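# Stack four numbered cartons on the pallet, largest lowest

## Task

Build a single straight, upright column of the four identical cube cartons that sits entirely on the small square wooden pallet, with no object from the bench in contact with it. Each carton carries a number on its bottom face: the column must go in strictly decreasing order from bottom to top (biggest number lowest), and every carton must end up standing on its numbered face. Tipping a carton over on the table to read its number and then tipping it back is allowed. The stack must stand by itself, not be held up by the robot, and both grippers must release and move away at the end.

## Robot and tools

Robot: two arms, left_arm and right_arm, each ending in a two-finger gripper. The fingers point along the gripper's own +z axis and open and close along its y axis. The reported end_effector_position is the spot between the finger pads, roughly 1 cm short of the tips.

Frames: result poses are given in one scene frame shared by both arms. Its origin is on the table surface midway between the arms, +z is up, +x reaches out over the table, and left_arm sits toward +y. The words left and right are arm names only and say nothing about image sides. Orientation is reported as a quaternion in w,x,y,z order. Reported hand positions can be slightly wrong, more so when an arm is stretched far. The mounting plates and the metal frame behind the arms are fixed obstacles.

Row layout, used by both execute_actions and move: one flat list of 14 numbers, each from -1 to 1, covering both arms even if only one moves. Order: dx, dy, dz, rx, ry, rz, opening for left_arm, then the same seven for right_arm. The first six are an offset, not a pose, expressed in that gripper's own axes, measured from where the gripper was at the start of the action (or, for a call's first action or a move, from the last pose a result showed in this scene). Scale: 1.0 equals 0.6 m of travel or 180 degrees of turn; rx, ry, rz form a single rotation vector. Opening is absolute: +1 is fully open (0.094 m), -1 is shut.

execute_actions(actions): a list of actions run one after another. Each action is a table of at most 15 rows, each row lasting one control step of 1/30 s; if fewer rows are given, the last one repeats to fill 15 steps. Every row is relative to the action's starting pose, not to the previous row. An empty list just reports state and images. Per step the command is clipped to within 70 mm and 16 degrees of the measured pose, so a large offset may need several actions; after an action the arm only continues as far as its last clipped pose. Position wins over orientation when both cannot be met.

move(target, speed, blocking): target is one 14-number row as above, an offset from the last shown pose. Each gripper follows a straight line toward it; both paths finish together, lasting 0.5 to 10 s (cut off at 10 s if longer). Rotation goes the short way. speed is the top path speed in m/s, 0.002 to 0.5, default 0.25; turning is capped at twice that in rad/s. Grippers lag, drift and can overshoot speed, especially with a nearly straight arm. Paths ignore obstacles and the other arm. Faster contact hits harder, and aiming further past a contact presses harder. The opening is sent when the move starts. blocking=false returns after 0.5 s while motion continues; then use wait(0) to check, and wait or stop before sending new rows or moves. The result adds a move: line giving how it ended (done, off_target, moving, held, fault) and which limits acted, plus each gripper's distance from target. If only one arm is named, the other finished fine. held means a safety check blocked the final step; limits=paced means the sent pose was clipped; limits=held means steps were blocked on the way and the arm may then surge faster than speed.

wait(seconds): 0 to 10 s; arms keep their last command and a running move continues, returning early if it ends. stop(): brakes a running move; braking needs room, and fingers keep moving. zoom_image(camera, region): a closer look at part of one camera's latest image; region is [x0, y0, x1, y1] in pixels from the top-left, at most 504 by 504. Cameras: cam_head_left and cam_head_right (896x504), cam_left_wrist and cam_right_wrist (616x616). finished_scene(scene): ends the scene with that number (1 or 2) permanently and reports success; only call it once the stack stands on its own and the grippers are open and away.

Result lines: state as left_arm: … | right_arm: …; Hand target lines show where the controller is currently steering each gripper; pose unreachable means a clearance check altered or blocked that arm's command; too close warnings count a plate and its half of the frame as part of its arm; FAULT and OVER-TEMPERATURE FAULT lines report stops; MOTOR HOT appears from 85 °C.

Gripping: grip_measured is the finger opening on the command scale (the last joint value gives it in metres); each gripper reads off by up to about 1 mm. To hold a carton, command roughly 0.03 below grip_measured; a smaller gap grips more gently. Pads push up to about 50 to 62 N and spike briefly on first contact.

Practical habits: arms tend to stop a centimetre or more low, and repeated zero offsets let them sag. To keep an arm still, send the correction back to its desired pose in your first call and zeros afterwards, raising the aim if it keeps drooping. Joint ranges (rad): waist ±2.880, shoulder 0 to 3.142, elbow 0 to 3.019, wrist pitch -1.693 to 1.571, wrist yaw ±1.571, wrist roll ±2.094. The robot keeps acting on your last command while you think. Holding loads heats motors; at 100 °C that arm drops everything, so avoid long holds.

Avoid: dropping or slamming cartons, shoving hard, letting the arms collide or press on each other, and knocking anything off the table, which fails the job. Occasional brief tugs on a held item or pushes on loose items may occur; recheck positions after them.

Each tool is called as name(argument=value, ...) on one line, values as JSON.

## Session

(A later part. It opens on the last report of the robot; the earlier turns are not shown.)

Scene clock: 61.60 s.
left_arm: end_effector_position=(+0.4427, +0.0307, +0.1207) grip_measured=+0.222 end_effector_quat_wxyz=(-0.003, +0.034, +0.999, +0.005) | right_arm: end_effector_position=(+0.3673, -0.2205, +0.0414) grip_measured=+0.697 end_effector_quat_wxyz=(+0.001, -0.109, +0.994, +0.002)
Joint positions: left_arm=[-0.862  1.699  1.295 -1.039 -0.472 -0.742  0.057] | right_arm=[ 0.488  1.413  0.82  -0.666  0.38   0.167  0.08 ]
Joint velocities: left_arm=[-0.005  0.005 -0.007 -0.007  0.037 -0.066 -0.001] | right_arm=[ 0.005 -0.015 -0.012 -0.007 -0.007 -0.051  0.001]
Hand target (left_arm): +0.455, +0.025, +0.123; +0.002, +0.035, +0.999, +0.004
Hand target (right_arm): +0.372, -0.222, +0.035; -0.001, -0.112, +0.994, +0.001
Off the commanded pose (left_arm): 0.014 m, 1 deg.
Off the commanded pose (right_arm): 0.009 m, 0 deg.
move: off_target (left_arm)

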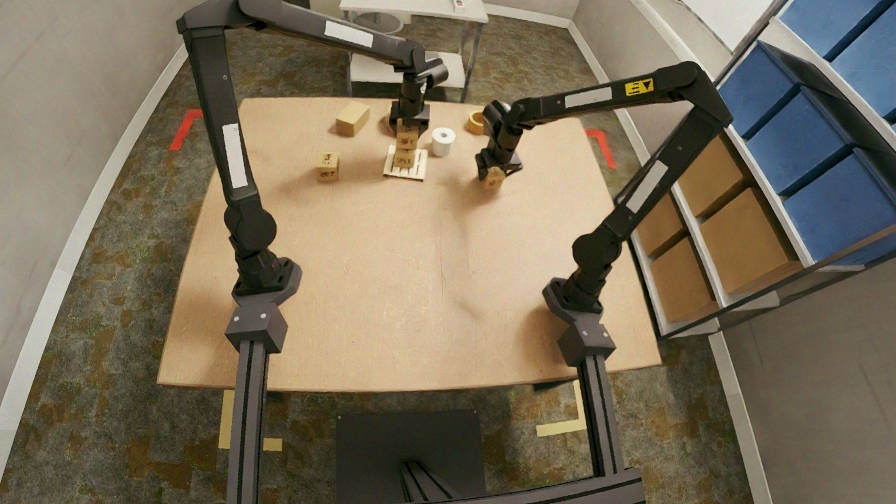

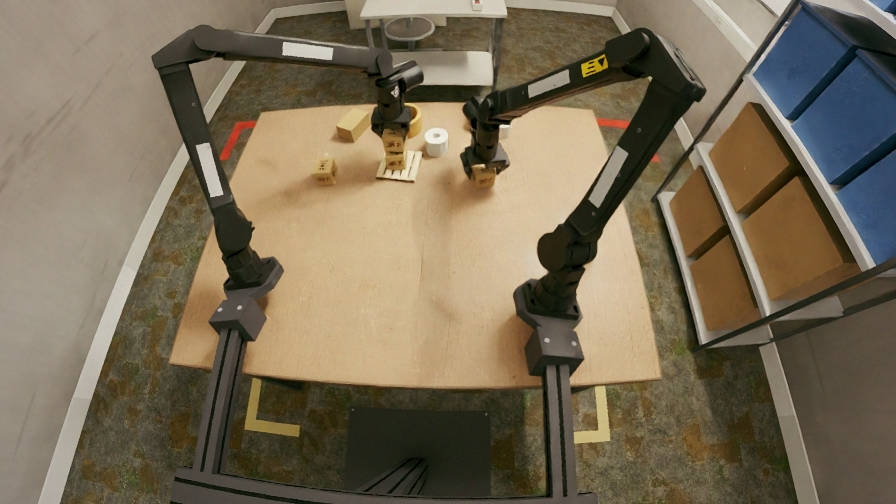

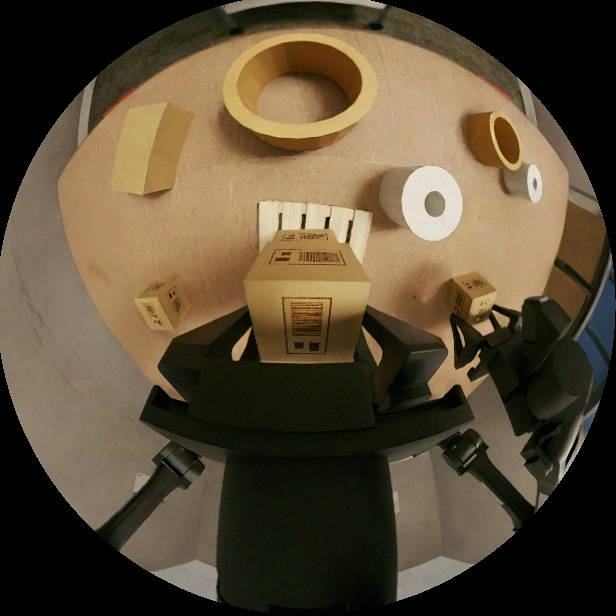

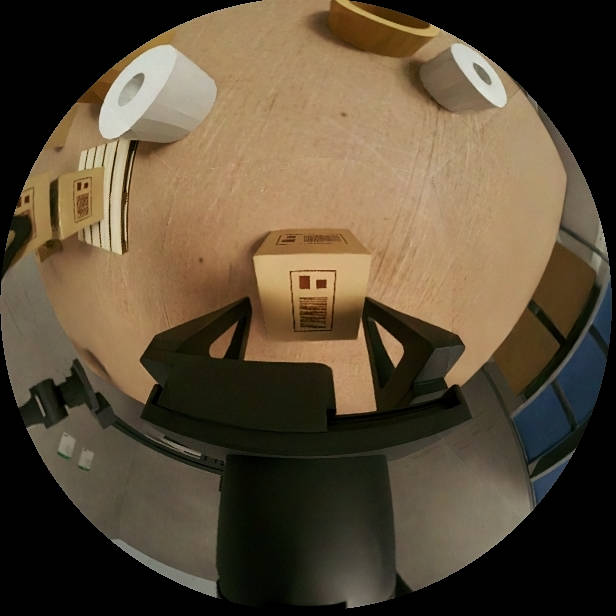

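move(target=[0.012,0.006,0.022,0,0,0,0.18,-0.05,0,0.01,0,0,0,0.7], speed=0.03)

zoom_image(camera="cam_right_wrist", region=[0,100,200,300])

zoom_image(camera="cam_head_left", region=[360,100,460,190])

Scene clock: 63.13 s.
left_arm: end_effector_position=(+0.4309, +0.0341, +0.1087) grip_measured=+0.222 end_effector_quat_wxyz=(-0.006, +0.036, +0.999, +0.008) | right_arm: end_effector_position=(+0.3832, -0.2140, +0.0394) grip_measured=+0.697 end_effector_quat_wxyz=(+0.002, -0.108, +0.994, +0.004)
Joint positions: left_arm=[-0.862  1.699  1.253 -1.006 -0.472 -0.742  0.057] | right_arm=[ 0.485  1.448  0.867 -0.673  0.376  0.164  0.08 ]
Joint velocities: left_arm=[ 0.005 -0.005 -0.012 -0.012 -0.051  0.037  0.001] | right_arm=[ 0.005 -0.005 -0.007 -0.002 -0.007  0.007 -0.002]
Hand target (left_arm): +0.435, +0.035, +0.107; -0.003, +0.034, +0.999, +0.005
Hand target (right_arm): +0.396, -0.214, +0.036; +0.001, -0.109, +0.994, +0.003
Off the commanded pose (left_arm): 0.005 m, 1 deg.
Off the commanded pose (right_arm): 0.014 m, 0 deg.
move: off_target (right_arm)

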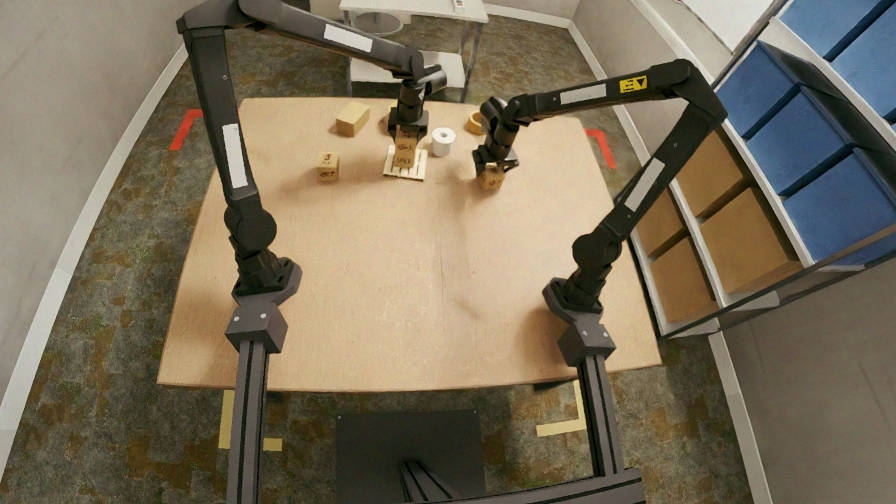

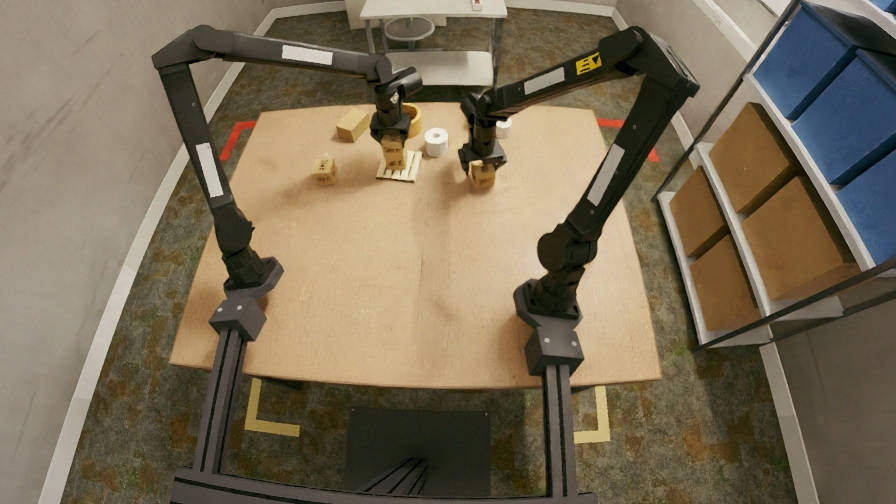

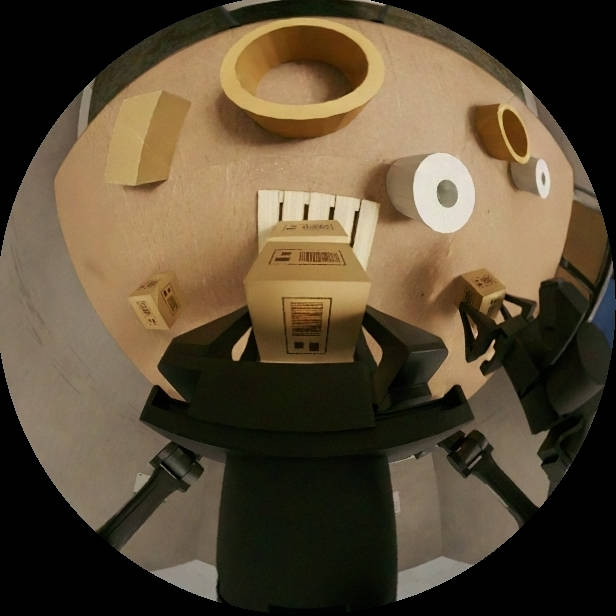

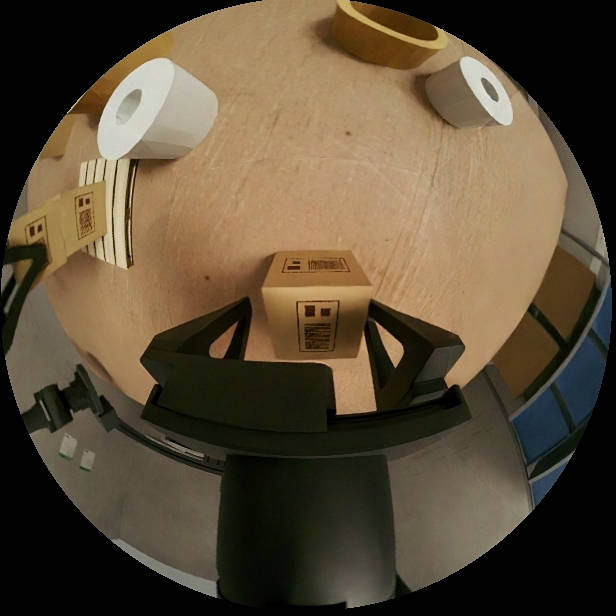

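Region (0, 100, 200, 300) of cam_right_wrist's 616x616 image, scaled by 2.520, with more detail than that image has.

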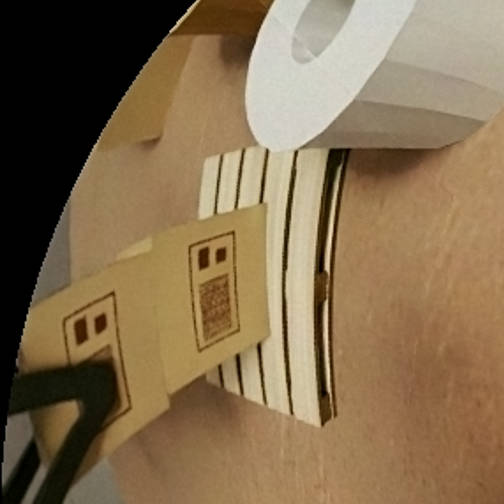

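Region (360, 100, 460, 190) of cam_head_left's 896x504 image, scaled by 5.040, with more detail than that image has; it fills the top 454 rows of this view, and the rest is white.

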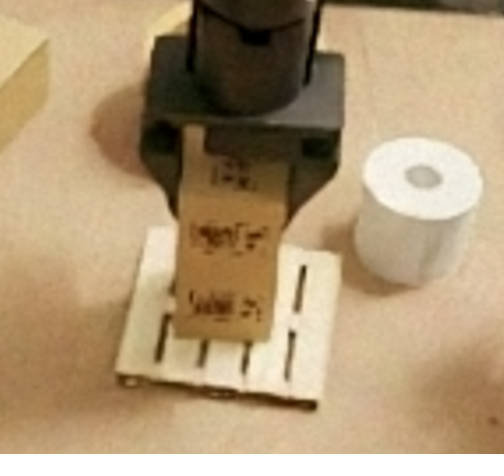

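~5 mm behind; target x≈0.437.

move(target=[-0.03,-0.005,-0.008,0,-0.004,0,0.18,0,0,0,0,0,0,0.18], speed=0.03)

zoom_image(camera="cam_right_wrist", region=[0,100,200,300])

Scene clock: 64.27 s.
left_arm: end_effector_position=(+0.4353, +0.0343, +0.1111) grip_measured=+0.222 end_effector_quat_wxyz=(-0.004, +0.036, +0.999, +0.009) | right_arm: end_effector_position=(+0.3831, -0.2141, +0.0394) grip_measured=+0.213 end_effector_quat_wxyz=(+0.002, -0.108, +0.994, +0.004)
Joint positions: left_arm=[-0.86   1.699  1.264 -1.013 -0.475 -0.738  0.057] | right_arm=[ 0.485  1.448  0.867 -0.674  0.376  0.164  0.057]
Joint velocities: left_arm=[-0.005 -0.005 -0.002  0.002  0.022 -0.037  0.001] | right_arm=[-0.005 -0.015 -0.017  0.012  0.007  0.007 -0.001]
Hand target (left_arm): +0.449, +0.030, +0.113; +0.001, +0.036, +0.999, +0.007
Hand target (right_arm): +0.383, -0.214, +0.039; +0.002, -0.108, +0.994, +0.004
Off the commanded pose (left_arm): 0.014 m, 1 deg.
Off the commanded pose (right_arm): 0.000 m, 0 deg.
move: off_target (left_arm)

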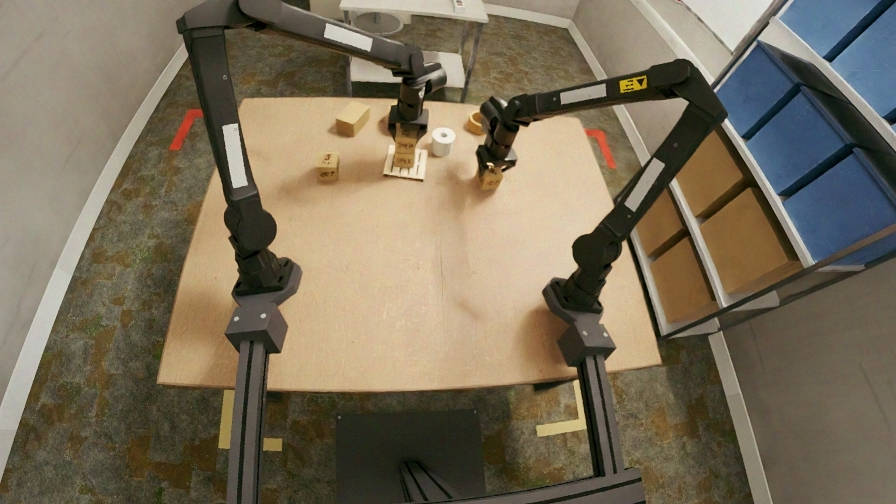

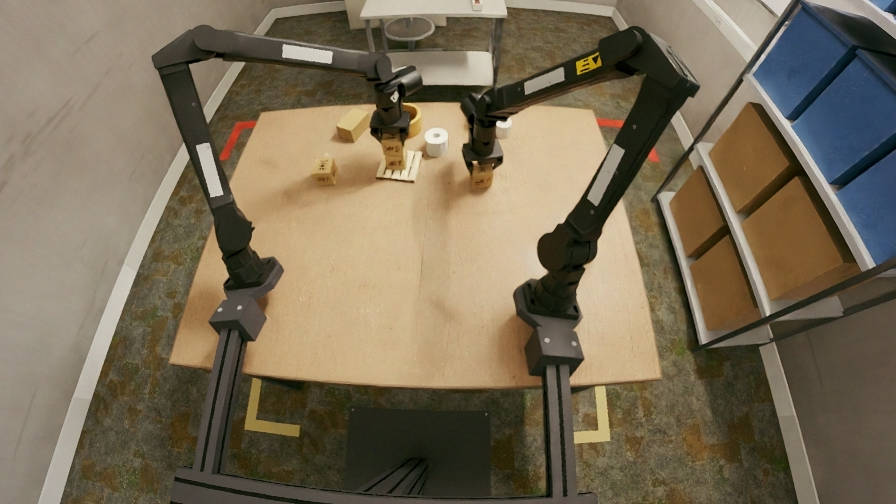

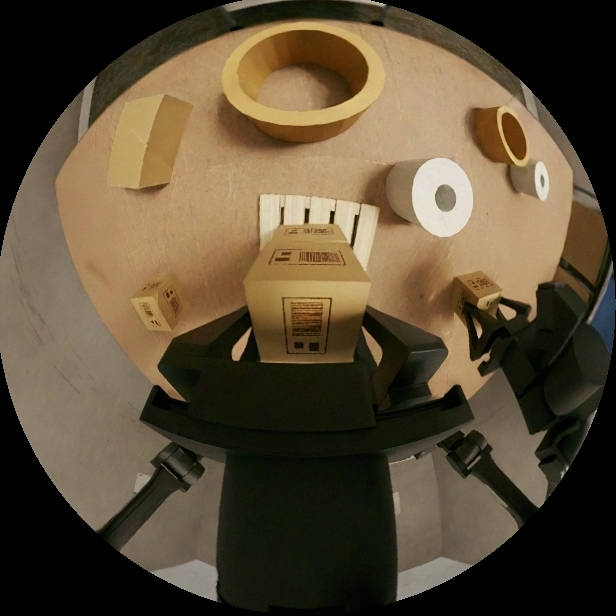

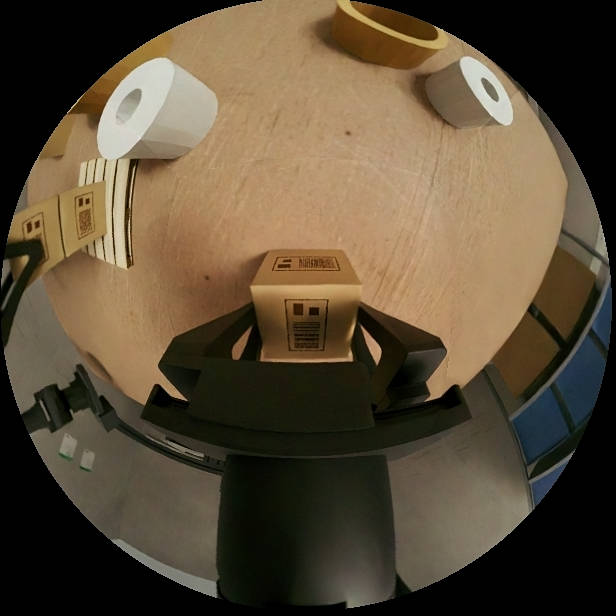

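Region (0, 100, 200, 300) of cam_right_wrist's 616x616 image, scaled by 2.520, with more detail than that image has.

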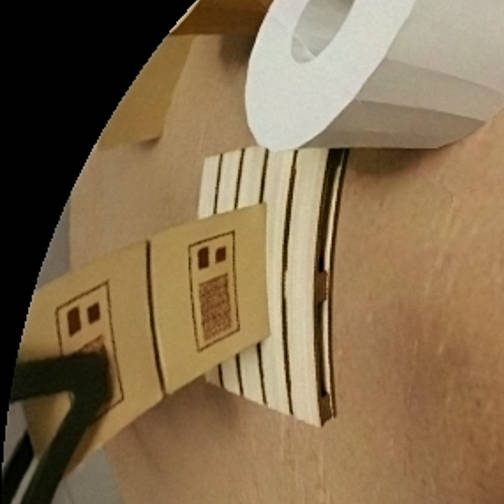

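Aligned; release (gap ~1–2 mm).

execute_actions(actions=[[[-0.02,-0.005,0,0,0,0,0.7,0,0,0,0,0,0,0.18]]])

move(target=[-0.02,0,-0.12,0,-0.005,0,0.7,0,-0.05,-0.3,0,-0.01,0.085,0.18])

move(target=[0.04,0.375,0.12,0,0,-0.03,0.7,-0.03,0,-0.03,-0.01,-0.015,0,0.18])

Scene clock: 65.03 s.
left_arm: end_effector_position=(+0.4349, +0.0347, +0.1111) grip_measured=+0.698 end_effector_quat_wxyz=(-0.005, +0.037, +0.999, +0.009) | right_arm: end_effector_position=(+0.3831, -0.2141, +0.0394) grip_measured=+0.213 end_effector_quat_wxyz=(+0.002, -0.108, +0.994, +0.004)
Joint positions: left_arm=[-0.86   1.699  1.264 -1.016 -0.475 -0.737  0.08 ] | right_arm=[ 0.485  1.448  0.867 -0.674  0.376  0.164  0.057]
Joint velocities: left_arm=[-0.015 -0.005  0.012  0.002 -0.022 -0.066  0.002] | right_arm=[-0.015 -0.005  0.002 -0.012  0.066 -0.007  0.   ]
Hand target (left_arm): +0.447, +0.031, +0.111; -0.004, +0.036, +0.999, +0.008
Hand target (right_arm): +0.383, -0.214, +0.039; +0.002, -0.108, +0.994, +0.004
Off the commanded pose (left_arm): 0.013 m, 0 deg.
Off the commanded pose (right_arm): 0.000 m, 0 deg.

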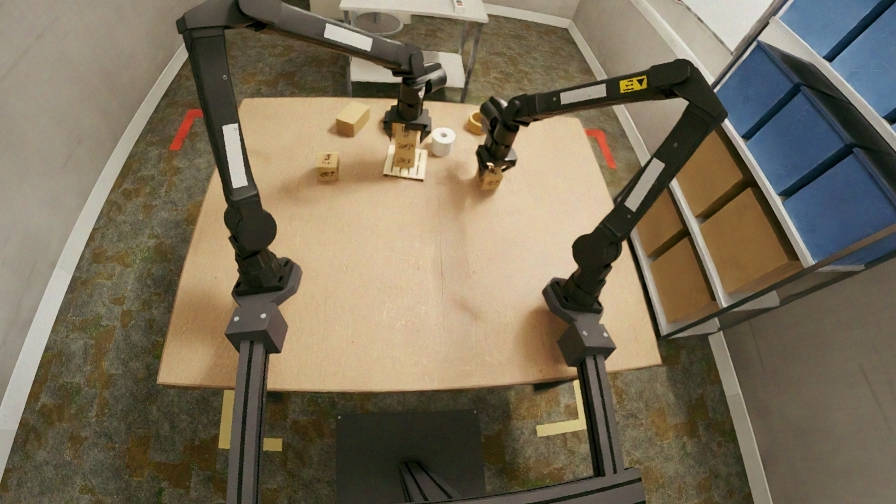

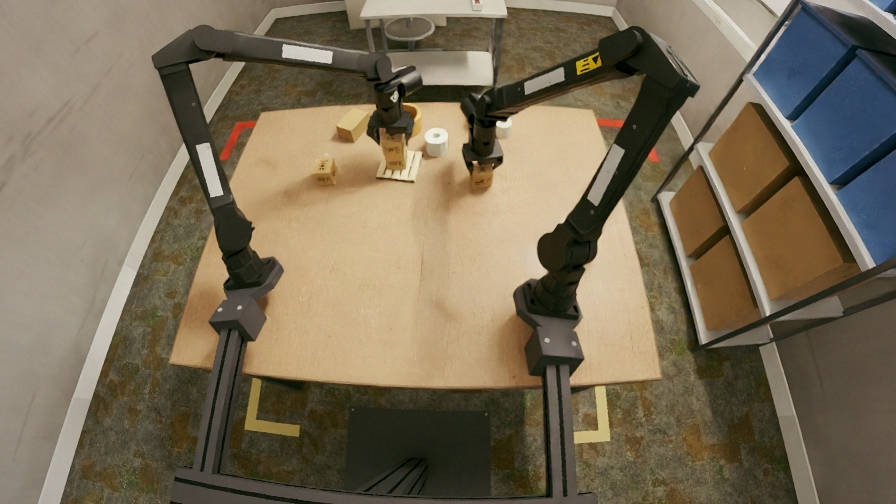

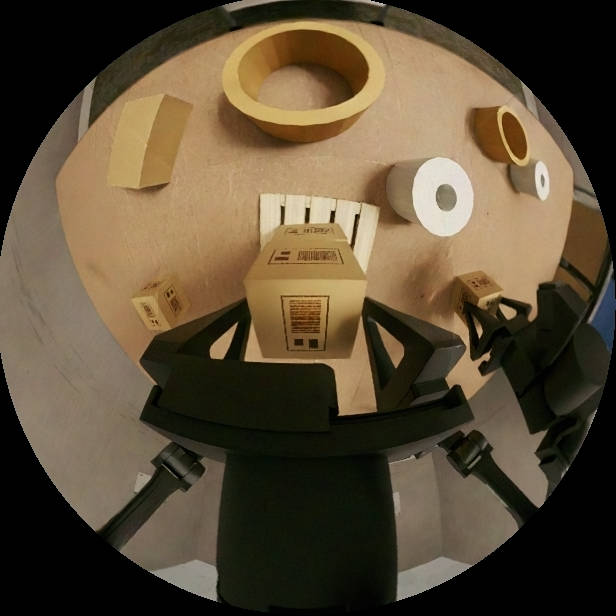

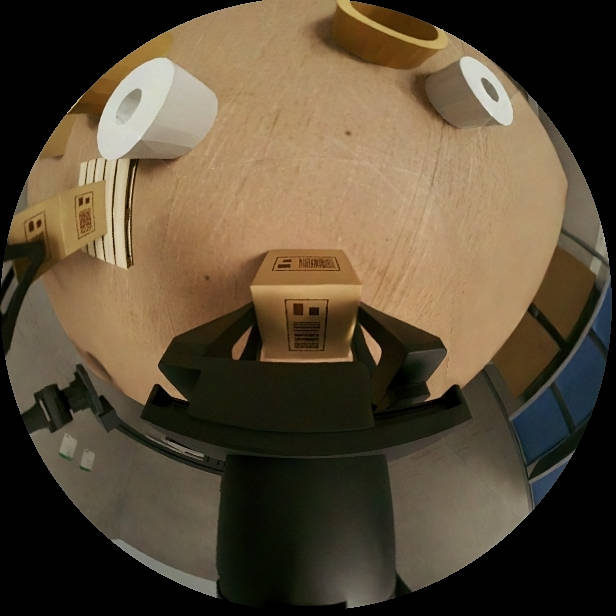

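Scene clock: 66.37 s.
left_arm: end_effector_position=(+0.4363, +0.0389, +0.1646) grip_measured=+0.698 end_effector_quat_wxyz=(-0.011, +0.048, +0.999, +0.022) | right_arm: end_effector_position=(+0.3716, -0.2472, +0.2011) grip_measured=+0.213 end_effector_quat_wxyz=(-0.000, +0.012, +1.000, -0.006)
Joint positions: left_arm=[-0.905  1.653  1.341 -1.192 -0.488 -0.781  0.08 ] | right_arm=[ 0.606  1.131  0.997 -1.184  0.427  0.538  0.057]
Joint velocities: left_arm=[-0.005  0.005 -0.002  0.007 -0.022 -0.066  0.   ] | right_arm=[ 0.005 -0.005  0.007 -0.007  0.081 -0.007 -0.001]
Hand target (left_arm): +0.447, +0.033, +0.183; +0.003, +0.037, +0.999, +0.009
Hand target (right_arm): +0.386, -0.243, +0.218; +0.017, +0.024, +1.000, +0.005
Off the commanded pose (left_arm): 0.022 m, 2 deg.
Off the commanded pose (right_arm): 0.025 m, 3 deg.
move: off_target (left_arm, right_arm)

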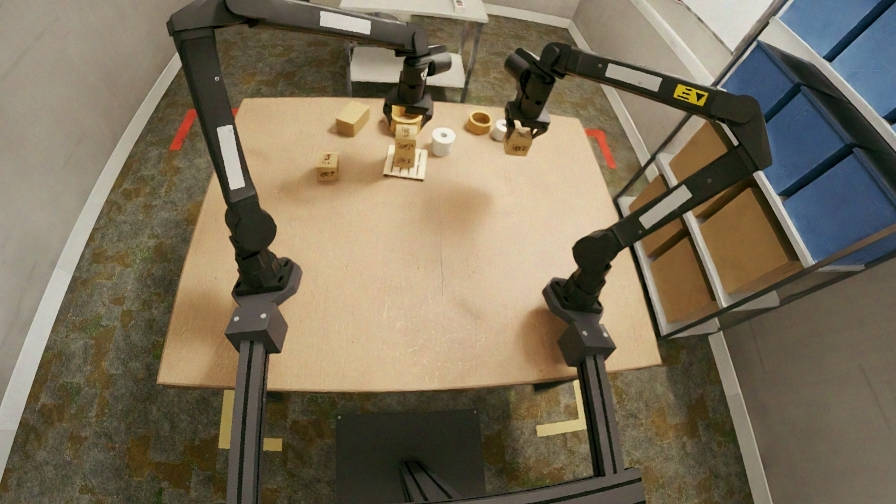

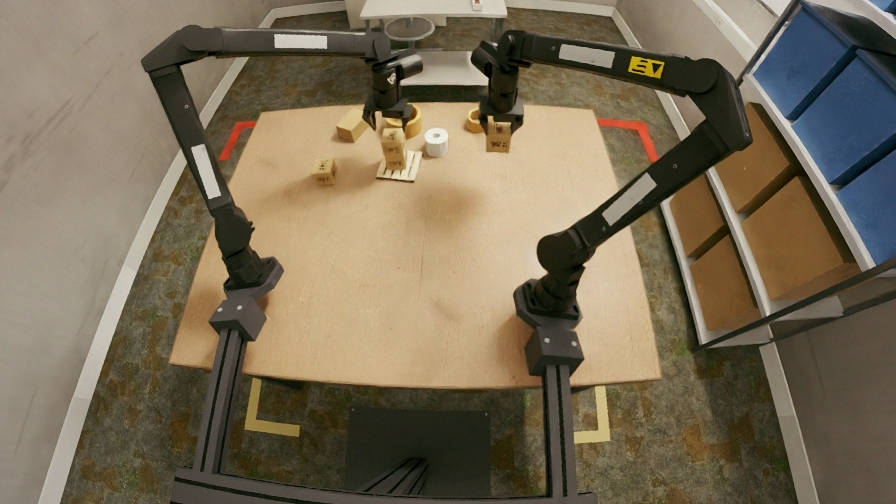

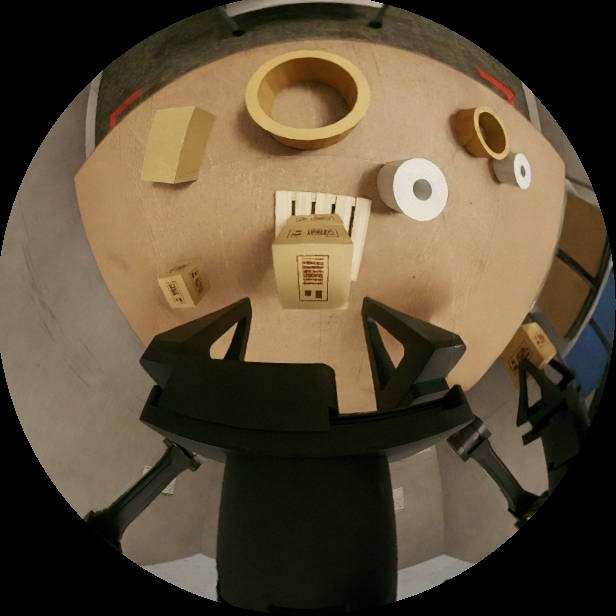

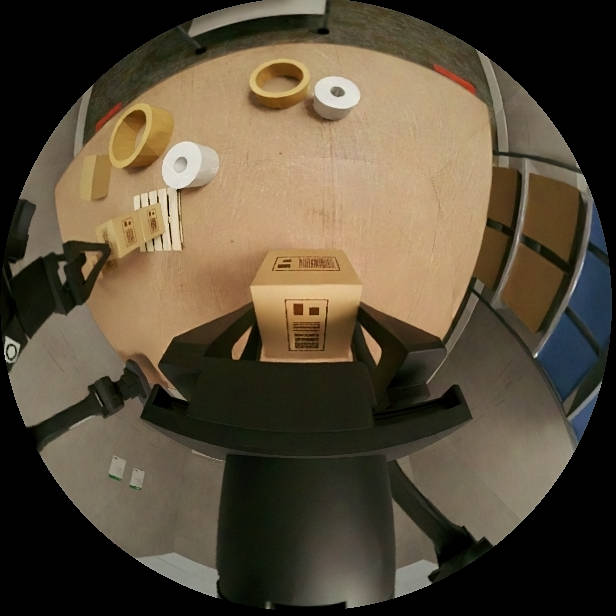

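Scene clock: 67.90 s.
left_arm: end_effector_position=(+0.4279, +0.2699, +0.0959) grip_measured=+0.699 end_effector_quat_wxyz=(-0.023, -0.005, +0.999, +0.028) | right_arm: end_effector_position=(+0.3714, -0.2469, +0.2011) grip_measured=+0.213 end_effector_quat_wxyz=(-0.001, +0.005, +1.000, -0.005)
Joint positions: left_arm=[-0.426  1.288  0.898 -0.917 -0.401 -0.376  0.08 ] | right_arm=[ 0.606  1.131  0.997 -1.184  0.425  0.523  0.057]
Joint velocities: left_arm=[-0.005 -0.005 -0.002 -0.002 -0.022  0.022 -0.   ] | right_arm=[ 0.005 -0.015  0.007 -0.002 -0.037 -0.007 -0.   ]
Hand target (left_arm): +0.432, +0.268, +0.101; -0.012, +0.000, +1.000, +0.021
Hand target (right_arm): +0.389, -0.248, +0.219; +0.024, +0.012, +1.000, +0.010
Off the commanded pose (left_arm): 0.009 m, 2 deg.
Off the commanded pose (right_arm): 0.026 m, 3 deg.
move: off_target (right_arm)

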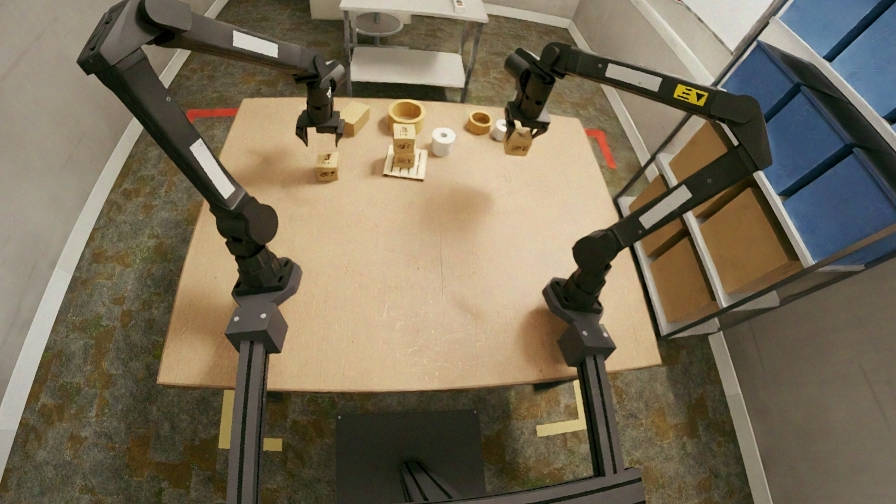

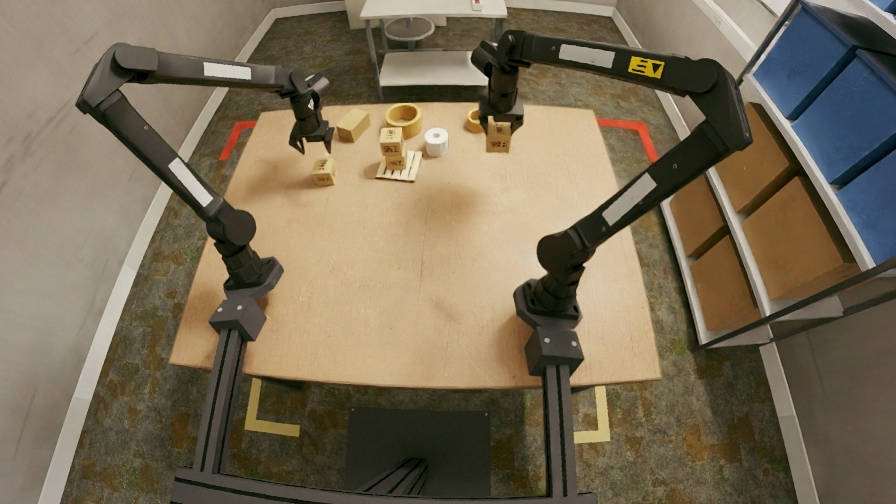

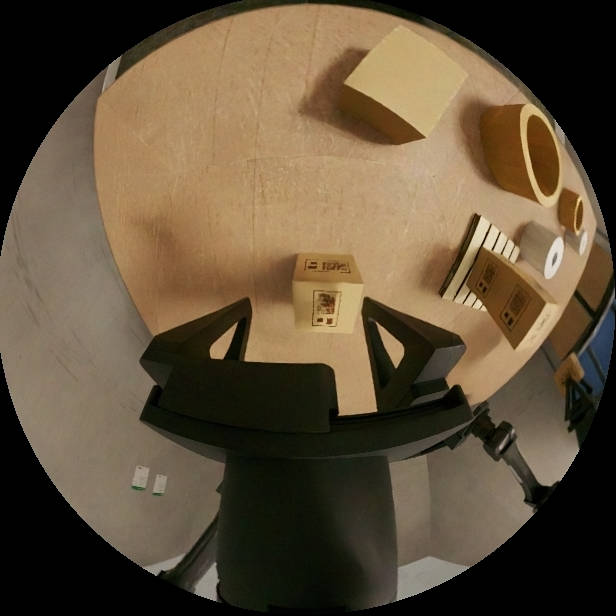

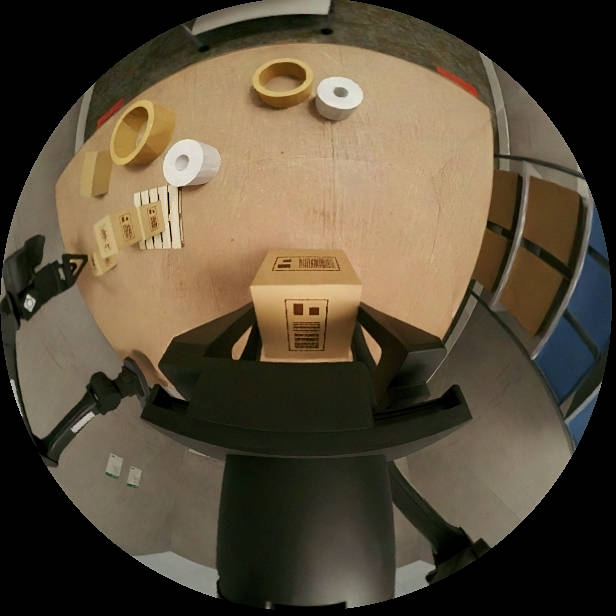

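move(target=[0.06,-0.033,0.03,0.018,-0.015,0,0.7,-0.03,0,-0.03,0,0,0,0.18], speed=0.1)

move(target=[0,0,0.075,0,0,0,0.7,-0.03,0,-0.03,0,0,0,0.18], speed=0.1)

zoom_image(camera="cam_head_left", region=[360,100,460,190])

Scene clock: 69.17 s.
left_arm: end_effector_position=(+0.3846, +0.2537, +0.0705) grip_measured=+0.699 end_effector_quat_wxyz=(-0.014, +0.004, +1.000, +0.009) | right_arm: end_effector_position=(+0.3713, -0.2509, +0.2090) grip_measured=+0.213 end_effector_quat_wxyz=(-0.010, +0.000, +1.000, -0.010)
Joint positions: left_arm=[-0.469  1.268  0.753 -0.775 -0.383 -0.388  0.08 ] | right_arm=[ 0.606  1.131  1.021 -1.231  0.425  0.523  0.057]
Joint velocities: left_arm=[-0.005 -0.005 -0.007 -0.022 -0.066  0.051  0.   ] | right_arm=[ 0.005 -0.005 -0.002 -0.017 -0.007  0.037 -0.001]
Hand target (left_arm): +0.391, +0.251, +0.078; +0.001, -0.005, +1.000, -0.000
Hand target (right_arm): +0.389, -0.247, +0.219; -0.000, +0.005, +1.000, -0.005
Off the commanded pose (left_arm): 0.011 m, 2 deg.
Off the commanded pose (right_arm): 0.021 m, 1 deg.
move: off_target (left_arm, right_arm)

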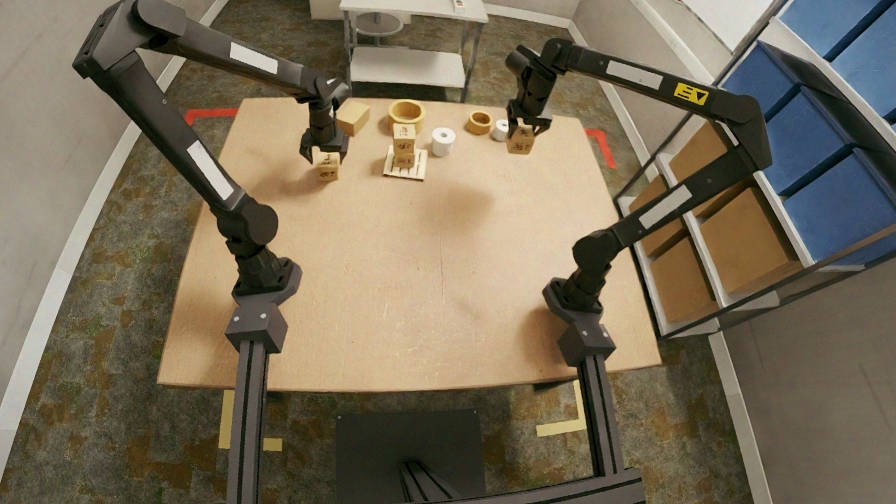

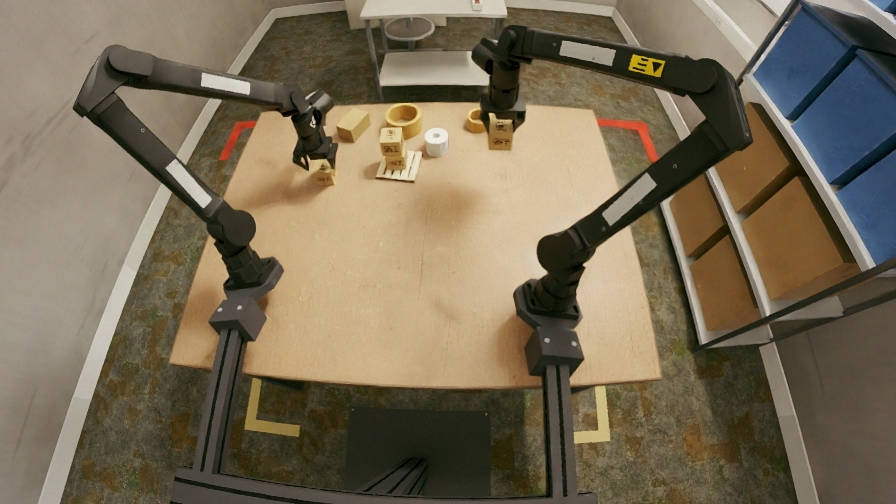

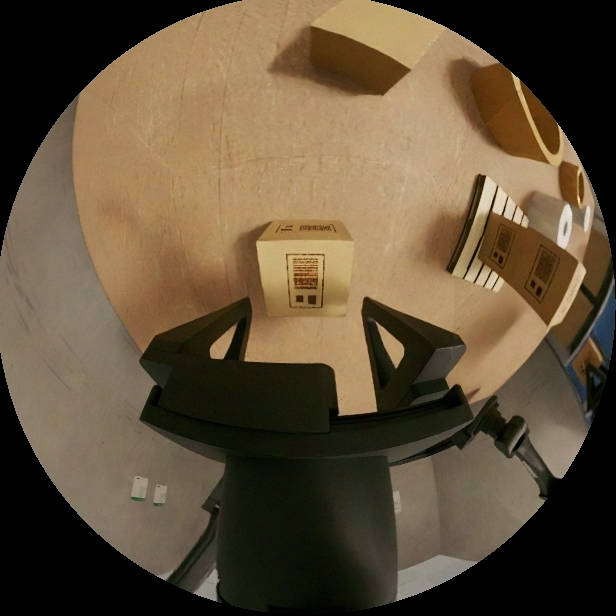

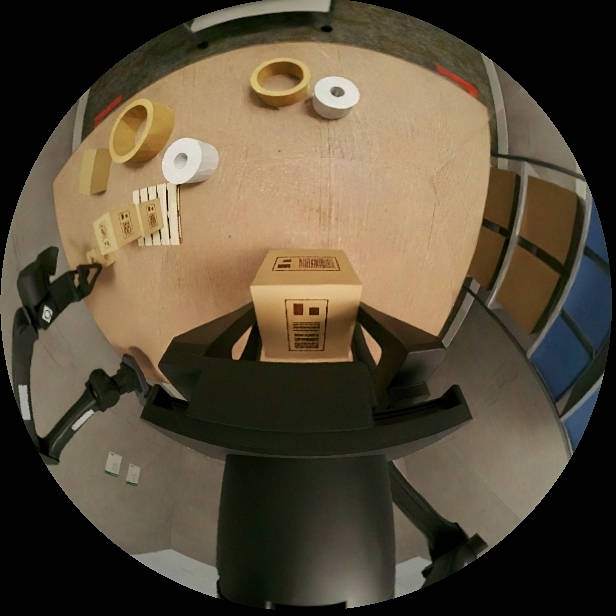

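Scene clock: 70.00 s.
left_arm: end_effector_position=(+0.3817, +0.2538, +0.0288) grip_measured=+0.699 end_effector_quat_wxyz=(-0.015, +0.001, +1.000, +0.009) | right_arm: end_effector_position=(+0.3721, -0.2548, +0.2175) grip_measured=+0.213 end_effector_quat_wxyz=(-0.018, -0.004, +1.000, -0.015)
Joint positions: left_arm=[-0.427  1.362  0.718 -0.632 -0.372 -0.351  0.08 ] | right_arm=[ 0.606  1.131  1.047 -1.277  0.425  0.523  0.057]
Joint velocities: left_arm=[ 0.005  0.005  0.017  0.027 -0.037 -0.037 -0.001] | right_arm=[-0.005 -0.005 -0.012 -0.012  0.022  0.022 -0.001]
Hand target (left_arm): +0.383, +0.254, +0.026; -0.014, +0.004, +1.000, +0.008
Hand target (right_arm): +0.389, -0.251, +0.227; -0.010, +0.000, +1.000, -0.010
Off the commanded pose (left_arm): 0.004 m, 0 deg.
Off the commanded pose (right_arm): 0.020 m, 1 deg.
move: off_target (right_arm)

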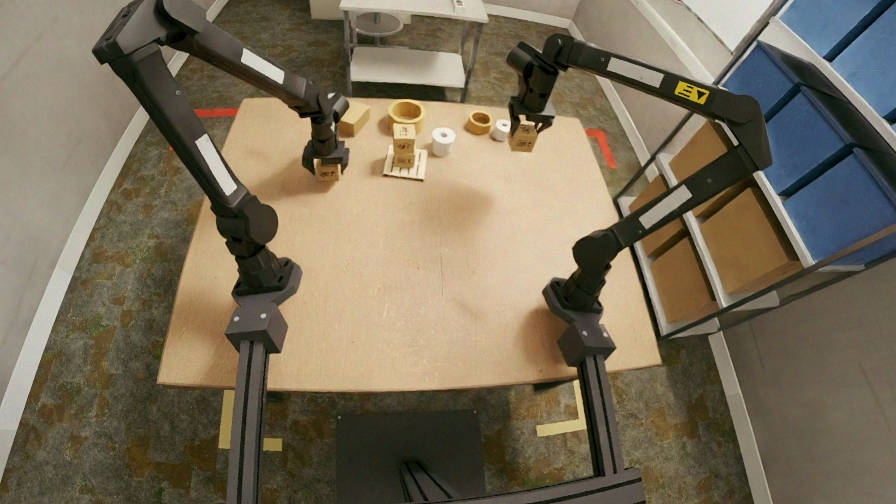

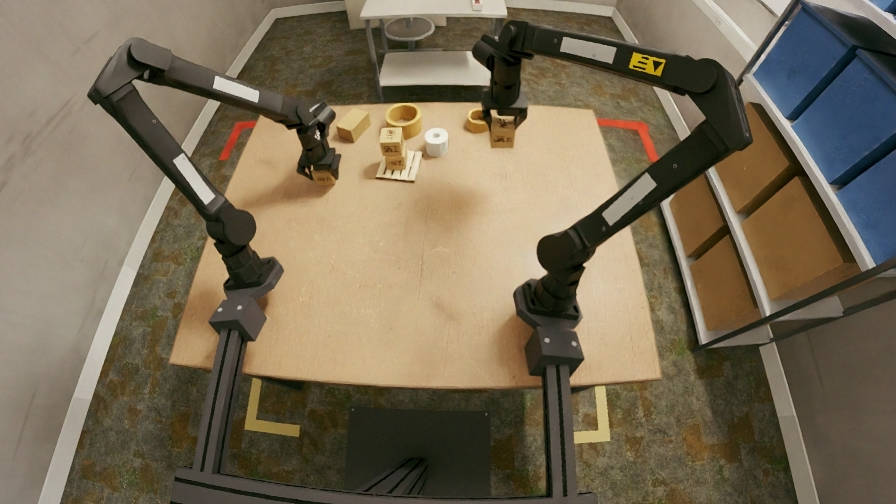

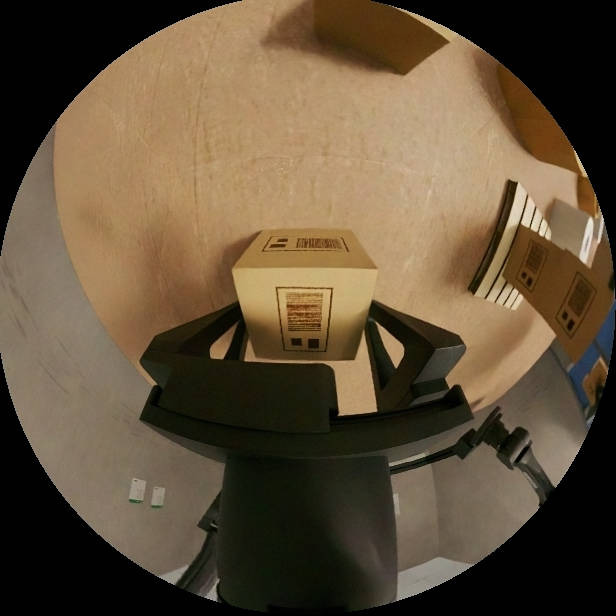

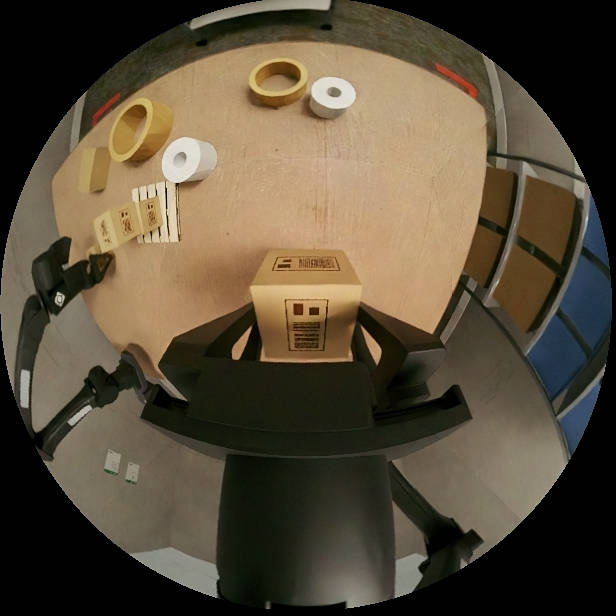

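Region (360, 100, 460, 190) of cam_head_left's 896x504 image, scaled by 5.040, with more detail than that image has; it fills the top 454 rows of this view, and the rest is white.

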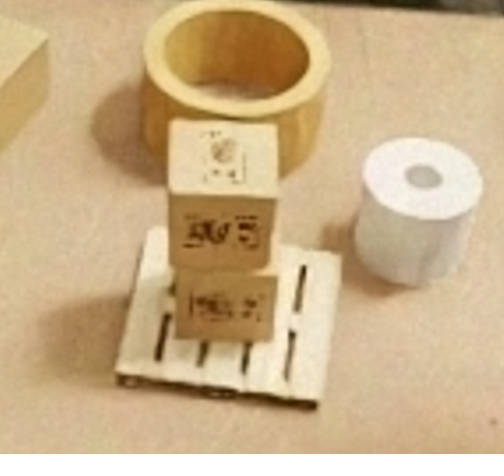

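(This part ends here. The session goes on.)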